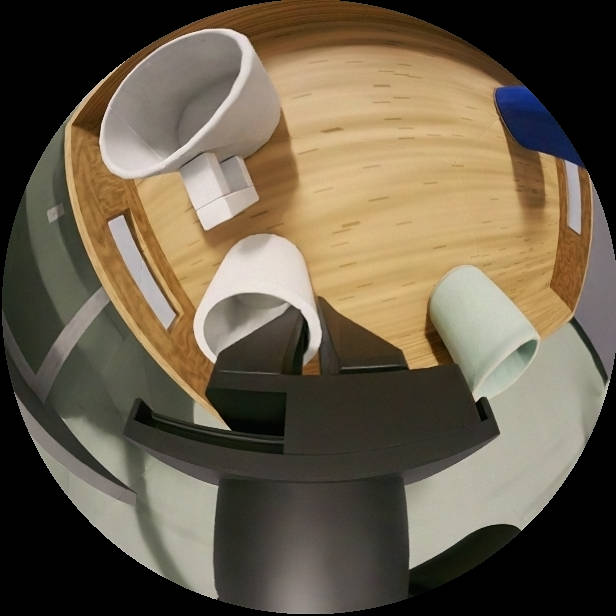

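execute_actions([
  {"arm3":{"joints":{"gripper_m":0.028}}},
], cameras=[])

execute_actions([
  {"arm3":{"joints":{"joint2_rad":2.25,"joint3_rad":1.065,"joint4_rad":-0.39}}},
], cameras=[])

execute_actions([
  {"arm3":{"joints":{"joint2_rad":2.0,"joint3_rad":0.98,"joint4_rad":-0.55}}},
], cameras=[])

execute_actions([
  {"arm3":{"joints":{"joint1_rad":-0.316,"joint2_rad":1.306,"joint3_rad":0.69,"joint4_rad":-0.935,"joint6_rad":-1.925}}},
], cameras=["arm1_cam_wrist","arm3_cam_wrist"])

execute_actions([
  {"arm1":{"joints":{"joint1_rad":1.848,"joint2_rad":2.15,"joint3_rad":1.15,"joint4_rad":-0.57,"joint6_rad":1.86,"gripper_m":0.04}}},
], cameras=[])

execute_actions([
  {"arm1":{"joints":{"joint2_rad":2.29,"joint3_rad":1.19,"joint4_rad":-0.465}}},
], cameras=["arm1_cam_wrist"])

Scene clock: 168.73 s.
arm1.joint_positions: joint1_rad=+1.613 joint2_rad=+1.235 joint3_rad=+0.632 joint4_rad=-0.977 joint5_rad=+0.001 joint6_rad=+1.602 gripper_m=+0.030
arm1.joint_status: not commanded
arm1.hand: x=-0.9334 y=-1.4953 z=+1.1163 quat_wxyz=(-0.005, +0.713, -0.702, +0.003) (m; scene frame)
arm2.joint_positions: joint1_rad=-0.098 joint2_rad=+0.512 joint3_rad=+1.446 joint4_rad=-1.423 joint5_rad=+0.119 joint6_rad=+0.486 gripper_m=+0.094
arm2.joint_status: not commanded
arm2.hand: x=+0.7318 y=-1.3949 z=+1.5277 quat_wxyz=(+0.042, +0.804, -0.292, -0.516) (m; scene frame)
arm3.joint_positions: joint1_rad=-0.593 joint2_rad=+2.342 joint3_rad=+1.087 joint4_rad=-0.322 joint5_rad=-0.002 joint6_rad=-1.940 gripper_m=+0.028
arm3.joint_status: all done
arm3.hand: x=-1.3126 y=-1.5627 z=+0.7842 quat_wxyz=(+0.003, +0.603, -0.798, +0.000) (m; scene frame)
arm4.joint_positions: joint1_rad=-1.504 joint2_rad=+1.926 joint3_rad=+1.671 joint4_rad=-0.207 joint5_rad=+0.001 joint6_rad=-0.006 gripper_m=+0.094
arm4.joint_status: not commanded
arm4.hand: x=-0.5322 y=-0.7827 z=+1.2750 quat_wxyz=(-0.012, -0.847, -0.021, +0.530) (m; scene frame)
pictures: none
No camera images: the call's "cameras" was empty. Leave "cameras" out to get every camera's image.

Scene clock: 169.57 s.
arm1.joint_positions: joint1_rad=+1.613 joint2_rad=+1.235 joint3_rad=+0.632 joint4_rad=-0.977 joint5_rad=+0.001 joint6_rad=+1.602 gripper_m=+0.030
arm1.joint_status: not commanded
arm1.hand: x=-0.9334 y=-1.4953 z=+1.1163 quat_wxyz=(-0.005, +0.713, -0.702, +0.003) (m; scene frame)
arm2.joint_positions: joint1_rad=-0.098 joint2_rad=+0.512 joint3_rad=+1.446 joint4_rad=-1.423 joint5_rad=+0.119 joint6_rad=+0.486 gripper_m=+0.094
arm2.joint_status: not commanded
arm2.hand: x=+0.7318 y=-1.3949 z=+1.5277 quat_wxyz=(+0.042, +0.804, -0.292, -0.516) (m; scene frame)
arm3.joint_positions: joint1_rad=-0.593 joint2_rad=+2.263 joint3_rad=+1.062 joint4_rad=-0.383 joint5_rad=-0.001 joint6_rad=-1.940 gripper_m=+0.028
arm3.joint_status: all done
arm3.hand: x=-1.3135 y=-1.5618 z=+0.8150 quat_wxyz=(+0.005, +0.603, -0.798, -0.004) (m; scene frame)
arm4.joint_positions: joint1_rad=-1.504 joint2_rad=+1.926 joint3_rad=+1.671 joint4_rad=-0.207 joint5_rad=+0.001 joint6_rad=-0.006 gripper_m=+0.094
arm4.joint_status: not commanded
arm4.hand: x=-0.5322 y=-0.7827 z=+1.2750 quat_wxyz=(-0.012, -0.847, -0.021, +0.530) (m; scene frame)
pictures: none
No camera images: the call's "cameras" was empty. Leave "cameras" out to get every camera's image.

Scene clock: 170.70 s.
arm1.joint_positions: joint1_rad=+1.613 joint2_rad=+1.235 joint3_rad=+0.632 joint4_rad=-0.977 joint5_rad=+0.001 joint6_rad=+1.602 gripper_m=+0.030
arm1.joint_status: not commanded
arm1.hand: x=-0.9334 y=-1.4953 z=+1.1163 quat_wxyz=(-0.005, +0.713, -0.702, +0.003) (m; scene frame)
arm2.joint_positions: joint1_rad=-0.098 joint2_rad=+0.512 joint3_rad=+1.446 joint4_rad=-1.423 joint5_rad=+0.119 joint6_rad=+0.486 gripper_m=+0.094
arm2.joint_status: not commanded
arm2.hand: x=+0.7318 y=-1.3949 z=+1.5277 quat_wxyz=(+0.042, +0.804, -0.292, -0.516) (m; scene frame)
arm3.joint_positions: joint1_rad=-0.593 joint2_rad=+1.992 joint3_rad=+0.968 joint4_rad=-0.543 joint5_rad=-0.001 joint6_rad=-1.940 gripper_m=+0.028
arm3.joint_status: all done
arm3.hand: x=-1.3235 y=-1.5532 z=+0.9143 quat_wxyz=(+0.002, +0.603, -0.798, +0.004) (m; scene frame)
arm4.joint_positions: joint1_rad=-1.504 joint2_rad=+1.926 joint3_rad=+1.671 joint4_rad=-0.207 joint5_rad=+0.001 joint6_rad=-0.006 gripper_m=+0.094
arm4.joint_status: not commanded
arm4.hand: x=-0.5322 y=-0.7827 z=+1.2750 quat_wxyz=(-0.012, -0.847, -0.021, +0.530) (m; scene frame)
pictures: none
No camera images: the call's "cameras" was empty. Leave "cameras" out to get every camera's image.

Scene clock: 171.97 s.
arm1.joint_positions: joint1_rad=+1.613 joint2_rad=+1.235 joint3_rad=+0.632 joint4_rad=-0.977 joint5_rad=+0.001 joint6_rad=+1.602 gripper_m=+0.030
arm1.joint_status: not commanded
arm1.hand: x=-0.9334 y=-1.4953 z=+1.1163 quat_wxyz=(-0.005, +0.713, -0.702, +0.003) (m; scene frame)
arm2.joint_positions: joint1_rad=-0.098 joint2_rad=+0.512 joint3_rad=+1.446 joint4_rad=-1.423 joint5_rad=+0.119 joint6_rad=+0.486 gripper_m=+0.094
arm2.joint_status: not commanded
arm2.hand: x=+0.7318 y=-1.3949 z=+1.5277 quat_wxyz=(+0.042, +0.804, -0.292, -0.516) (m; scene frame)
arm3.joint_positions: joint1_rad=-0.306 joint2_rad=+1.312 joint3_rad=+0.688 joint4_rad=-0.927 joint5_rad=-0.001 joint6_rad=-1.934 gripper_m=+0.028
arm3.joint_status: all done
arm3.hand: x=-1.3868 y=-1.3957 z=+1.0822 quat_wxyz=(-0.001, +0.709, -0.705, +0.011) (m; scene frame)
arm4.joint_positions: joint1_rad=-1.504 joint2_rad=+1.926 joint3_rad=+1.671 joint4_rad=-0.207 joint5_rad=+0.001 joint6_rad=-0.006 gripper_m=+0.094
arm4.joint_status: not commanded
arm4.hand: x=-0.5322 y=-0.7827 z=+1.2750 quat_wxyz=(-0.012, -0.847, -0.021, +0.530) (m; scene frame)
pictures: arm1_cam_wrist, arm3_cam_wrist
Images, in order (width x height): arm1_cam_wrist 616x616, arm3_cam_wrist 616x616.

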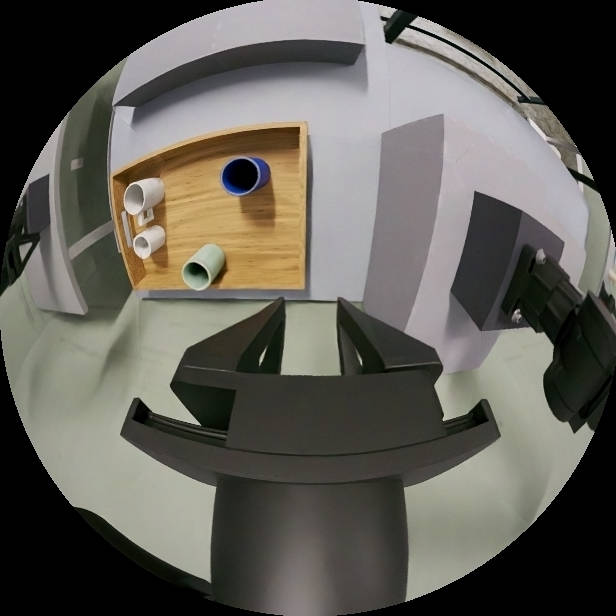

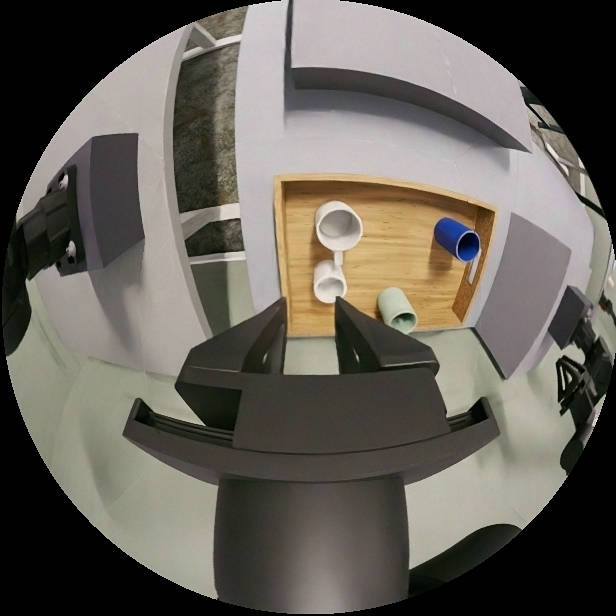

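Scene clock: 173.53 s.
arm1.joint_positions: joint1_rad=+1.847 joint2_rad=+2.159 joint3_rad=+1.139 joint4_rad=-0.575 joint5_rad=+0.001 joint6_rad=+1.847 gripper_m=+0.040
arm1.joint_status: all done
arm1.hand: x=-1.1231 y=-1.6157 z=+0.9041 quat_wxyz=(-0.013, +0.709, -0.705, +0.006) (m; scene frame)
arm2.joint_positions: joint1_rad=-0.098 joint2_rad=+0.512 joint3_rad=+1.446 joint4_rad=-1.423 joint5_rad=+0.119 joint6_rad=+0.486 gripper_m=+0.094
arm2.joint_status: not commanded
arm2.hand: x=+0.7318 y=-1.3949 z=+1.5277 quat_wxyz=(+0.042, +0.804, -0.292, -0.516) (m; scene frame)
arm3.joint_positions: joint1_rad=-0.306 joint2_rad=+1.312 joint3_rad=+0.688 joint4_rad=-0.927 joint5_rad=-0.001 joint6_rad=-1.934 gripper_m=+0.028
arm3.joint_status: not commanded
arm3.hand: x=-1.3868 y=-1.3957 z=+1.0822 quat_wxyz=(-0.001, +0.709, -0.705, +0.011) (m; scene frame)
arm4.joint_positions: joint1_rad=-1.504 joint2_rad=+1.926 joint3_rad=+1.671 joint4_rad=-0.207 joint5_rad=+0.001 joint6_rad=-0.006 gripper_m=+0.094
arm4.joint_status: not commanded
arm4.hand: x=-0.5322 y=-0.7827 z=+1.2750 quat_wxyz=(-0.012, -0.847, -0.021, +0.530) (m; scene frame)
pictures: none
No camera images: the call's "cameras" was empty. Leave "cameras" out to get every camera's image.

Scene clock: 174.63 s.
arm1.joint_positions: joint1_rad=+1.847 joint2_rad=+2.283 joint3_rad=+1.182 joint4_rad=-0.476 joint5_rad=+0.001 joint6_rad=+1.847 gripper_m=+0.040
arm1.joint_status: all done
arm1.hand: x=-1.1325 y=-1.6184 z=+0.8540 quat_wxyz=(-0.005, +0.709, -0.706, +0.001) (m; scene frame)
arm2.joint_positions: joint1_rad=-0.098 joint2_rad=+0.512 joint3_rad=+1.446 joint4_rad=-1.423 joint5_rad=+0.119 joint6_rad=+0.486 gripper_m=+0.094
arm2.joint_status: not commanded
arm2.hand: x=+0.7318 y=-1.3949 z=+1.5277 quat_wxyz=(+0.042, +0.804, -0.292, -0.516) (m; scene frame)
arm3.joint_positions: joint1_rad=-0.306 joint2_rad=+1.312 joint3_rad=+0.688 joint4_rad=-0.927 joint5_rad=-0.001 joint6_rad=-1.934 gripper_m=+0.028
arm3.joint_status: not commanded
arm3.hand: x=-1.3868 y=-1.3957 z=+1.0822 quat_wxyz=(-0.001, +0.709, -0.705, +0.011) (m; scene frame)
arm4.joint_positions: joint1_rad=-1.504 joint2_rad=+1.926 joint3_rad=+1.671 joint4_rad=-0.207 joint5_rad=+0.001 joint6_rad=-0.006 gripper_m=+0.094
arm4.joint_status: not commanded
arm4.hand: x=-0.5322 y=-0.7827 z=+1.2750 quat_wxyz=(-0.012, -0.847, -0.021, +0.530) (m; scene frame)
pictures: arm1_cam_wrist
Images, in order (width x height): arm1_cam_wrist 616x616.

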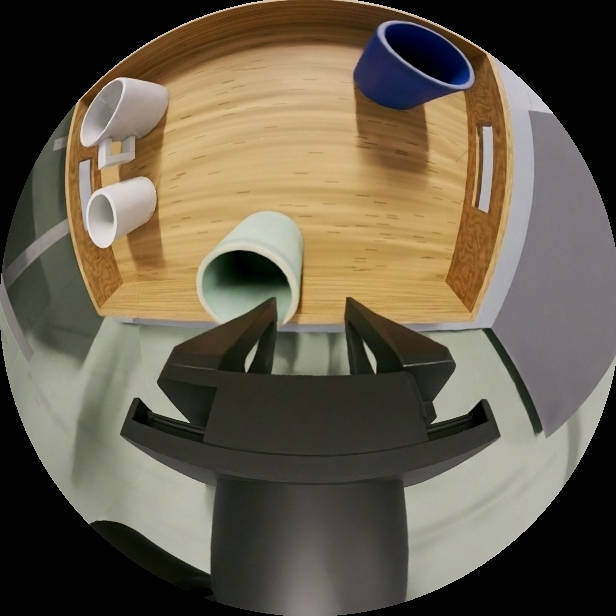

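execute_actions([
  {"arm1":{"joints":{"joint2_rad":2.35,"joint3_rad":1.215,"joint4_rad":-0.43}},"arm3":{"joints":{"joint1_rad":-0.468,"joint2_rad":1.75,"joint3_rad":0.47,"joint4_rad":-0.28,"joint6_rad":-2.094,"gripper_m":0.04}}},
], cameras=[])

execute_actions([
  {"arm1":{"joints":{"joint2_rad":2.405,"joint3_rad":1.24,"joint4_rad":-0.395}},"arm3":{"joints":{"joint2_rad":1.98,"joint3_rad":0.495,"joint4_rad":-0.07}}},
], cameras=[])

execute_actions([
  {"arm1":{"joints":{"gripper_m":0}}},
], cameras=[])

execute_actions([
  {"arm1":{"joints":{"joint1_rad":1.803,"joint2_rad":2.315,"joint3_rad":1.145,"joint4_rad":-0.35,"joint6_rad":1.8}}},
], cameras=["arm1_cam_wrist","arm3_cam_wrist"])

Scene clock: 182.77 s.
arm1.joint_positions: joint1_rad=+1.847 joint2_rad=+2.328 joint3_rad=+1.199 joint4_rad=-0.442 joint5_rad=+0.001 joint6_rad=+1.847 gripper_m=+0.040
arm1.joint_status: all done
arm1.hand: x=-1.1345 y=-1.6189 z=+0.8353 quat_wxyz=(-0.002, +0.709, -0.706, +0.000) (m; scene frame)
arm2.joint_positions: joint1_rad=-0.098 joint2_rad=+0.512 joint3_rad=+1.446 joint4_rad=-1.423 joint5_rad=+0.119 joint6_rad=+0.486 gripper_m=+0.094
arm2.joint_status: not commanded
arm2.hand: x=+0.7318 y=-1.3949 z=+1.5277 quat_wxyz=(+0.042, +0.804, -0.292, -0.516) (m; scene frame)
arm3.joint_positions: joint1_rad=-0.467 joint2_rad=+1.739 joint3_rad=+0.460 joint4_rad=-0.290 joint5_rad=+0.000 joint6_rad=-2.084 gripper_m=+0.040
arm3.joint_status: all done
arm3.hand: x=-1.4455 y=-1.4204 z=+0.9182 quat_wxyz=(+0.004, +0.705, -0.709, +0.003) (m; scene frame)
arm4.joint_positions: joint1_rad=-1.504 joint2_rad=+1.926 joint3_rad=+1.671 joint4_rad=-0.207 joint5_rad=+0.001 joint6_rad=-0.006 gripper_m=+0.094
arm4.joint_status: not commanded
arm4.hand: x=-0.5322 y=-0.7827 z=+1.2750 quat_wxyz=(-0.012, -0.847, -0.021, +0.530) (m; scene frame)
pictures: none
No camera images: the call's "cameras" was empty. Leave "cameras" out to get every camera's image.

Scene clock: 183.73 s.
arm1.joint_positions: joint1_rad=+1.847 joint2_rad=+2.384 joint3_rad=+1.226 joint4_rad=-0.407 joint5_rad=+0.001 joint6_rad=+1.848 gripper_m=+0.040
arm1.joint_status: all done
arm1.hand: x=-1.1382 y=-1.6200 z=+0.8130 quat_wxyz=(+0.001, +0.708, -0.706, -0.002) (m; scene frame)
arm2.joint_positions: joint1_rad=-0.098 joint2_rad=+0.512 joint3_rad=+1.446 joint4_rad=-1.423 joint5_rad=+0.119 joint6_rad=+0.486 gripper_m=+0.094
arm2.joint_status: not commanded
arm2.hand: x=+0.7318 y=-1.3949 z=+1.5277 quat_wxyz=(+0.042, +0.804, -0.292, -0.516) (m; scene frame)
arm3.joint_positions: joint1_rad=-0.467 joint2_rad=+1.975 joint3_rad=+0.487 joint4_rad=-0.080 joint5_rad=+0.000 joint6_rad=-2.084 gripper_m=+0.040
arm3.joint_status: all done
arm3.hand: x=-1.4432 y=-1.4223 z=+0.8630 quat_wxyz=(+0.003, +0.705, -0.709, +0.003) (m; scene frame)
arm4.joint_positions: joint1_rad=-1.504 joint2_rad=+1.926 joint3_rad=+1.671 joint4_rad=-0.207 joint5_rad=+0.001 joint6_rad=-0.006 gripper_m=+0.094
arm4.joint_status: not commanded
arm4.hand: x=-0.5322 y=-0.7827 z=+1.2750 quat_wxyz=(-0.012, -0.847, -0.021, +0.530) (m; scene frame)
pictures: none
No camera images: the call's "cameras" was empty. Leave "cameras" out to get every camera's image.

Scene clock: 184.40 s.
arm1.joint_positions: joint1_rad=+1.847 joint2_rad=+2.384 joint3_rad=+1.227 joint4_rad=-0.404 joint5_rad=+0.000 joint6_rad=+1.849 gripper_m=+0.006
arm1.joint_status: gripper_m off_target (ended at +0.006, target +0.000)
arm1.hand: x=-1.1392 y=-1.6204 z=+0.8131 quat_wxyz=(+0.002, +0.708, -0.706, -0.002) (m; scene frame)
arm2.joint_positions: joint1_rad=-0.098 joint2_rad=+0.512 joint3_rad=+1.446 joint4_rad=-1.423 joint5_rad=+0.119 joint6_rad=+0.486 gripper_m=+0.094
arm2.joint_status: not commanded
arm2.hand: x=+0.7318 y=-1.3949 z=+1.5277 quat_wxyz=(+0.042, +0.804, -0.292, -0.516) (m; scene frame)
arm3.joint_positions: joint1_rad=-0.467 joint2_rad=+1.975 joint3_rad=+0.487 joint4_rad=-0.080 joint5_rad=+0.000 joint6_rad=-2.084 gripper_m=+0.040
arm3.joint_status: not commanded
arm3.hand: x=-1.4432 y=-1.4223 z=+0.8630 quat_wxyz=(+0.003, +0.705, -0.709, +0.003) (m; scene frame)
arm4.joint_positions: joint1_rad=-1.504 joint2_rad=+1.926 joint3_rad=+1.671 joint4_rad=-0.207 joint5_rad=+0.001 joint6_rad=-0.006 gripper_m=+0.094
arm4.joint_status: not commanded
arm4.hand: x=-0.5322 y=-0.7827 z=+1.2750 quat_wxyz=(-0.012, -0.847, -0.021, +0.530) (m; scene frame)
pictures: none
No camera images: the call's "cameras" was empty. Leave "cameras" out to get every camera's image.

Scene clock: 185.27 s.
arm1.joint_positions: joint1_rad=+1.808 joint2_rad=+2.349 joint3_rad=+1.137 joint4_rad=-0.365 joint5_rad=-0.002 joint6_rad=+1.813 gripper_m=+0.006
arm1.joint_status: all done
arm1.hand: x=-1.1142 y=-1.5943 z=+0.8165 quat_wxyz=(-0.004, +0.706, -0.708, +0.003) (m; scene frame)
arm2.joint_positions: joint1_rad=-0.098 joint2_rad=+0.512 joint3_rad=+1.446 joint4_rad=-1.423 joint5_rad=+0.119 joint6_rad=+0.486 gripper_m=+0.094
arm2.joint_status: not commanded
arm2.hand: x=+0.7318 y=-1.3949 z=+1.5277 quat_wxyz=(+0.042, +0.804, -0.292, -0.516) (m; scene frame)
arm3.joint_positions: joint1_rad=-0.467 joint2_rad=+1.975 joint3_rad=+0.487 joint4_rad=-0.080 joint5_rad=+0.000 joint6_rad=-2.084 gripper_m=+0.040
arm3.joint_status: not commanded
arm3.hand: x=-1.4432 y=-1.4223 z=+0.8630 quat_wxyz=(+0.003, +0.705, -0.709, +0.003) (m; scene frame)
arm4.joint_positions: joint1_rad=-1.504 joint2_rad=+1.926 joint3_rad=+1.671 joint4_rad=-0.207 joint5_rad=+0.001 joint6_rad=-0.006 gripper_m=+0.094
arm4.joint_status: not commanded
arm4.hand: x=-0.5322 y=-0.7827 z=+1.2750 quat_wxyz=(-0.012, -0.847, -0.021, +0.530) (m; scene frame)
pictures: arm1_cam_wrist, arm3_cam_wrist
Images, in order (width x height): arm1_cam_wrist 616x616, arm3_cam_wrist 616x616.

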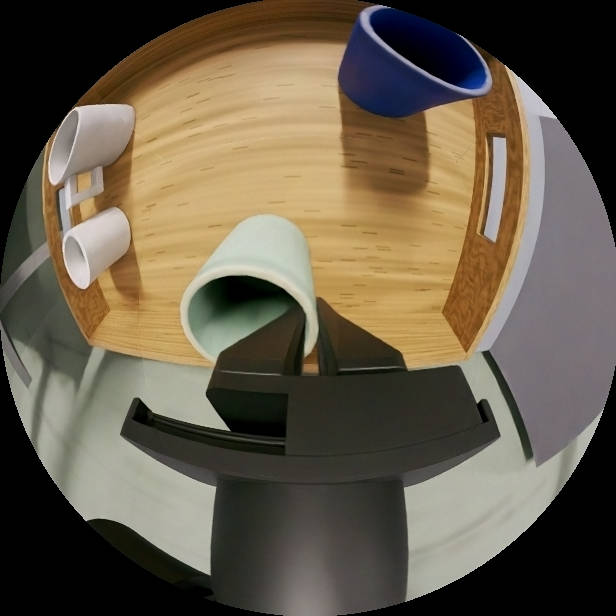

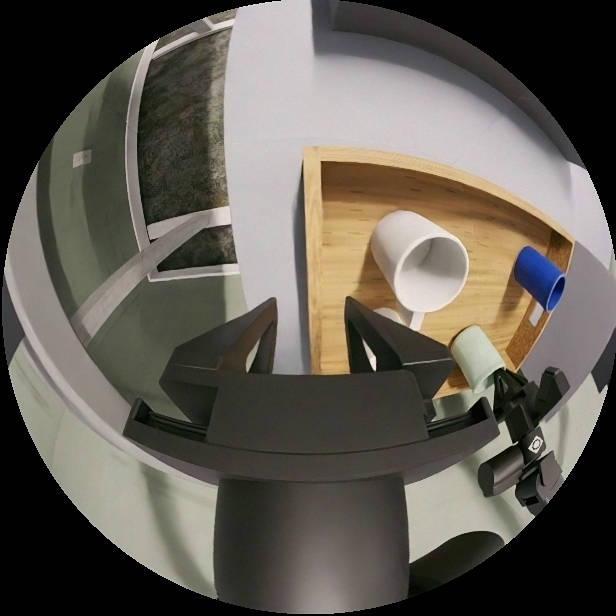

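execute_actions([
  {"arm1":{"joints":{"gripper_m":0.03}},"arm3":{"joints":{"joint2_rad":2.11,"joint3_rad":0.52,"joint4_rad":0.03}}},
], cameras=[])

execute_actions([
  {"arm1":{"joints":{"joint2_rad":2.23,"joint3_rad":1.095,"joint4_rad":-0.45}},"arm3":{"joints":{"joint2_rad":2.23,"joint3_rad":0.555,"joint4_rad":0.115}}},
], cameras=[])

execute_actions([
  {"arm1":{"joints":{"joint1_rad":1.922,"joint2_rad":2.07,"joint3_rad":0.63,"joint4_rad":-0.105,"joint6_rad":1.93,"gripper_m":0.045}},"arm3":{"joints":{"joint2_rad":2.34,"joint3_rad":0.595,"joint4_rad":0.195}}},
], cameras=[])

execute_actions([
  {"arm1":{"joints":{"joint2_rad":2.265,"joint3_rad":0.68,"joint4_rad":0.025}}},
], cameras=["arm1_cam_wrist","arm3_cam_wrist"])

Scene clock: 192.70 s.
arm1.joint_positions: joint1_rad=+1.808 joint2_rad=+2.323 joint3_rad=+1.137 joint4_rad=-0.363 joint5_rad=-0.002 joint6_rad=+1.813 gripper_m=+0.030
arm1.joint_status: all done
arm1.hand: x=-1.1242 y=-1.5967 z=+0.8284 quat_wxyz=(+0.008, +0.707, -0.707, -0.005) (m; scene frame)
arm2.joint_positions: joint1_rad=-0.098 joint2_rad=+0.512 joint3_rad=+1.446 joint4_rad=-1.423 joint5_rad=+0.119 joint6_rad=+0.486 gripper_m=+0.094
arm2.joint_status: not commanded
arm2.hand: x=+0.7318 y=-1.3949 z=+1.5277 quat_wxyz=(+0.042, +0.804, -0.292, -0.516) (m; scene frame)
arm3.joint_positions: joint1_rad=-0.467 joint2_rad=+2.103 joint3_rad=+0.521 joint4_rad=+0.020 joint5_rad=+0.000 joint6_rad=-2.084 gripper_m=+0.040
arm3.joint_status: all done
arm3.hand: x=-1.4394 y=-1.4248 z=+0.8319 quat_wxyz=(+0.003, +0.705, -0.709, +0.006) (m; scene frame)
arm4.joint_positions: joint1_rad=-1.504 joint2_rad=+1.926 joint3_rad=+1.671 joint4_rad=-0.207 joint5_rad=+0.001 joint6_rad=-0.006 gripper_m=+0.094
arm4.joint_status: not commanded
arm4.hand: x=-0.5322 y=-0.7827 z=+1.2750 quat_wxyz=(-0.012, -0.847, -0.021, +0.530) (m; scene frame)
pictures: none
No camera images: the call's "cameras" was empty. Leave "cameras" out to get every camera's image.

Scene clock: 193.60 s.
arm1.joint_positions: joint1_rad=+1.808 joint2_rad=+2.226 joint3_rad=+1.093 joint4_rad=-0.437 joint5_rad=-0.002 joint6_rad=+1.813 gripper_m=+0.030
arm1.joint_status: all done
arm1.hand: x=-1.1147 y=-1.5945 z=+0.8655 quat_wxyz=(+0.000, +0.707, -0.707, +0.001) (m; scene frame)
arm2.joint_positions: joint1_rad=-0.098 joint2_rad=+0.512 joint3_rad=+1.446 joint4_rad=-1.423 joint5_rad=+0.119 joint6_rad=+0.486 gripper_m=+0.094
arm2.joint_status: not commanded
arm2.hand: x=+0.7318 y=-1.3949 z=+1.5277 quat_wxyz=(+0.042, +0.804, -0.292, -0.516) (m; scene frame)
arm3.joint_positions: joint1_rad=-0.467 joint2_rad=+2.223 joint3_rad=+0.556 joint4_rad=+0.106 joint5_rad=+0.000 joint6_rad=-2.084 gripper_m=+0.040
arm3.joint_status: all done
arm3.hand: x=-1.4381 y=-1.4258 z=+0.8017 quat_wxyz=(+0.002, +0.705, -0.709, +0.007) (m; scene frame)
arm4.joint_positions: joint1_rad=-1.504 joint2_rad=+1.926 joint3_rad=+1.671 joint4_rad=-0.207 joint5_rad=+0.001 joint6_rad=-0.006 gripper_m=+0.094
arm4.joint_status: not commanded
arm4.hand: x=-0.5322 y=-0.7827 z=+1.2750 quat_wxyz=(-0.012, -0.847, -0.021, +0.530) (m; scene frame)
pictures: none
No camera images: the call's "cameras" was empty. Leave "cameras" out to get every camera's image.

Scene clock: 194.83 s.
arm1.joint_positions: joint1_rad=+1.931 joint2_rad=+2.057 joint3_rad=+0.623 joint4_rad=-0.119 joint5_rad=-0.001 joint6_rad=+1.917 gripper_m=+0.045
arm1.joint_status: all done
arm1.hand: x=-0.9540 y=-1.5947 z=+0.8774 quat_wxyz=(+0.006, +0.713, -0.701, -0.003) (m; scene frame)
arm2.joint_positions: joint1_rad=-0.098 joint2_rad=+0.512 joint3_rad=+1.446 joint4_rad=-1.423 joint5_rad=+0.119 joint6_rad=+0.486 gripper_m=+0.094
arm2.joint_status: not commanded
arm2.hand: x=+0.7318 y=-1.3949 z=+1.5277 quat_wxyz=(+0.042, +0.804, -0.292, -0.516) (m; scene frame)
arm3.joint_positions: joint1_rad=-0.467 joint2_rad=+2.333 joint3_rad=+0.593 joint4_rad=+0.185 joint5_rad=+0.003 joint6_rad=-2.084 gripper_m=+0.040
arm3.joint_status: all done
arm3.hand: x=-1.4382 y=-1.4266 z=+0.7727 quat_wxyz=(+0.003, +0.705, -0.709, +0.010) (m; scene frame)
arm4.joint_positions: joint1_rad=-1.504 joint2_rad=+1.926 joint3_rad=+1.671 joint4_rad=-0.207 joint5_rad=+0.001 joint6_rad=-0.006 gripper_m=+0.094
arm4.joint_status: not commanded
arm4.hand: x=-0.5322 y=-0.7827 z=+1.2750 quat_wxyz=(-0.012, -0.847, -0.021, +0.530) (m; scene frame)
pictures: none
No camera images: the call's "cameras" was empty. Leave "cameras" out to get every camera's image.

Scene clock: 195.80 s.
arm1.joint_positions: joint1_rad=+1.931 joint2_rad=+2.262 joint3_rad=+0.678 joint4_rad=+0.012 joint5_rad=-0.001 joint6_rad=+1.918 gripper_m=+0.045
arm1.joint_status: all done
arm1.hand: x=-0.9490 y=-1.5928 z=+0.8192 quat_wxyz=(-0.002, +0.713, -0.701, +0.001) (m; scene frame)
arm2.joint_positions: joint1_rad=-0.098 joint2_rad=+0.512 joint3_rad=+1.446 joint4_rad=-1.423 joint5_rad=+0.119 joint6_rad=+0.486 gripper_m=+0.094
arm2.joint_status: not commanded
arm2.hand: x=+0.7318 y=-1.3949 z=+1.5277 quat_wxyz=(+0.042, +0.804, -0.292, -0.516) (m; scene frame)
arm3.joint_positions: joint1_rad=-0.467 joint2_rad=+2.333 joint3_rad=+0.593 joint4_rad=+0.185 joint5_rad=+0.003 joint6_rad=-2.084 gripper_m=+0.040
arm3.joint_status: not commanded
arm3.hand: x=-1.4382 y=-1.4266 z=+0.7727 quat_wxyz=(+0.003, +0.705, -0.709, +0.010) (m; scene frame)
arm4.joint_positions: joint1_rad=-1.504 joint2_rad=+1.926 joint3_rad=+1.671 joint4_rad=-0.207 joint5_rad=+0.001 joint6_rad=-0.006 gripper_m=+0.094
arm4.joint_status: not commanded
arm4.hand: x=-0.5322 y=-0.7827 z=+1.2750 quat_wxyz=(-0.012, -0.847, -0.021, +0.530) (m; scene frame)
pictures: arm1_cam_wrist, arm3_cam_wrist
Images, in order (width x height): arm1_cam_wrist 616x616, arm3_cam_wrist 616x616.

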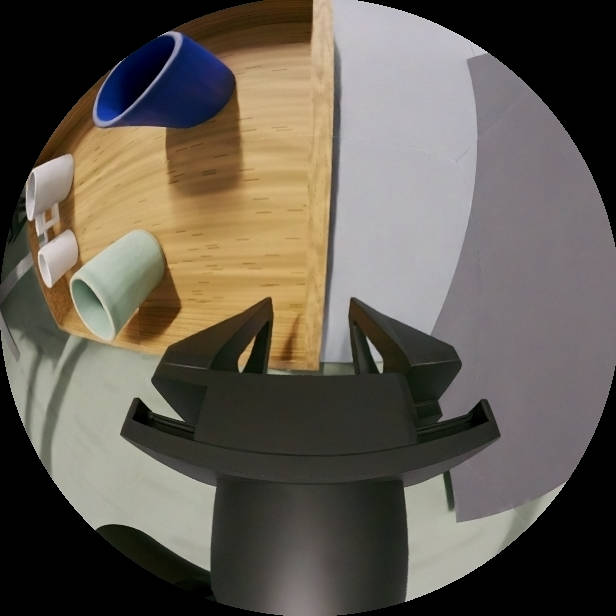

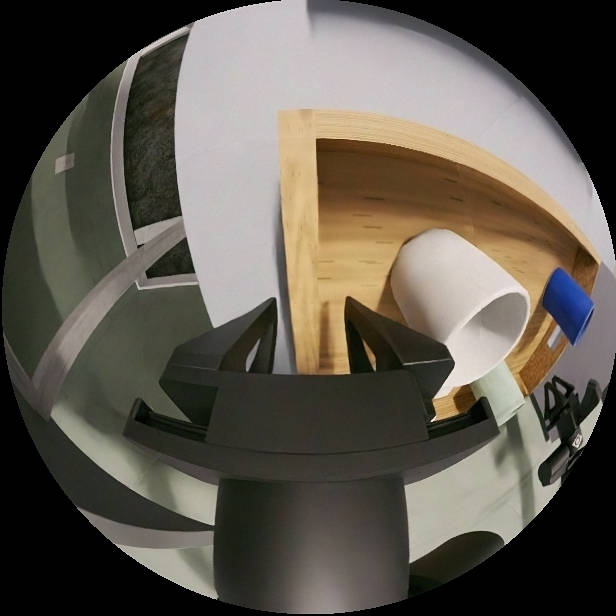

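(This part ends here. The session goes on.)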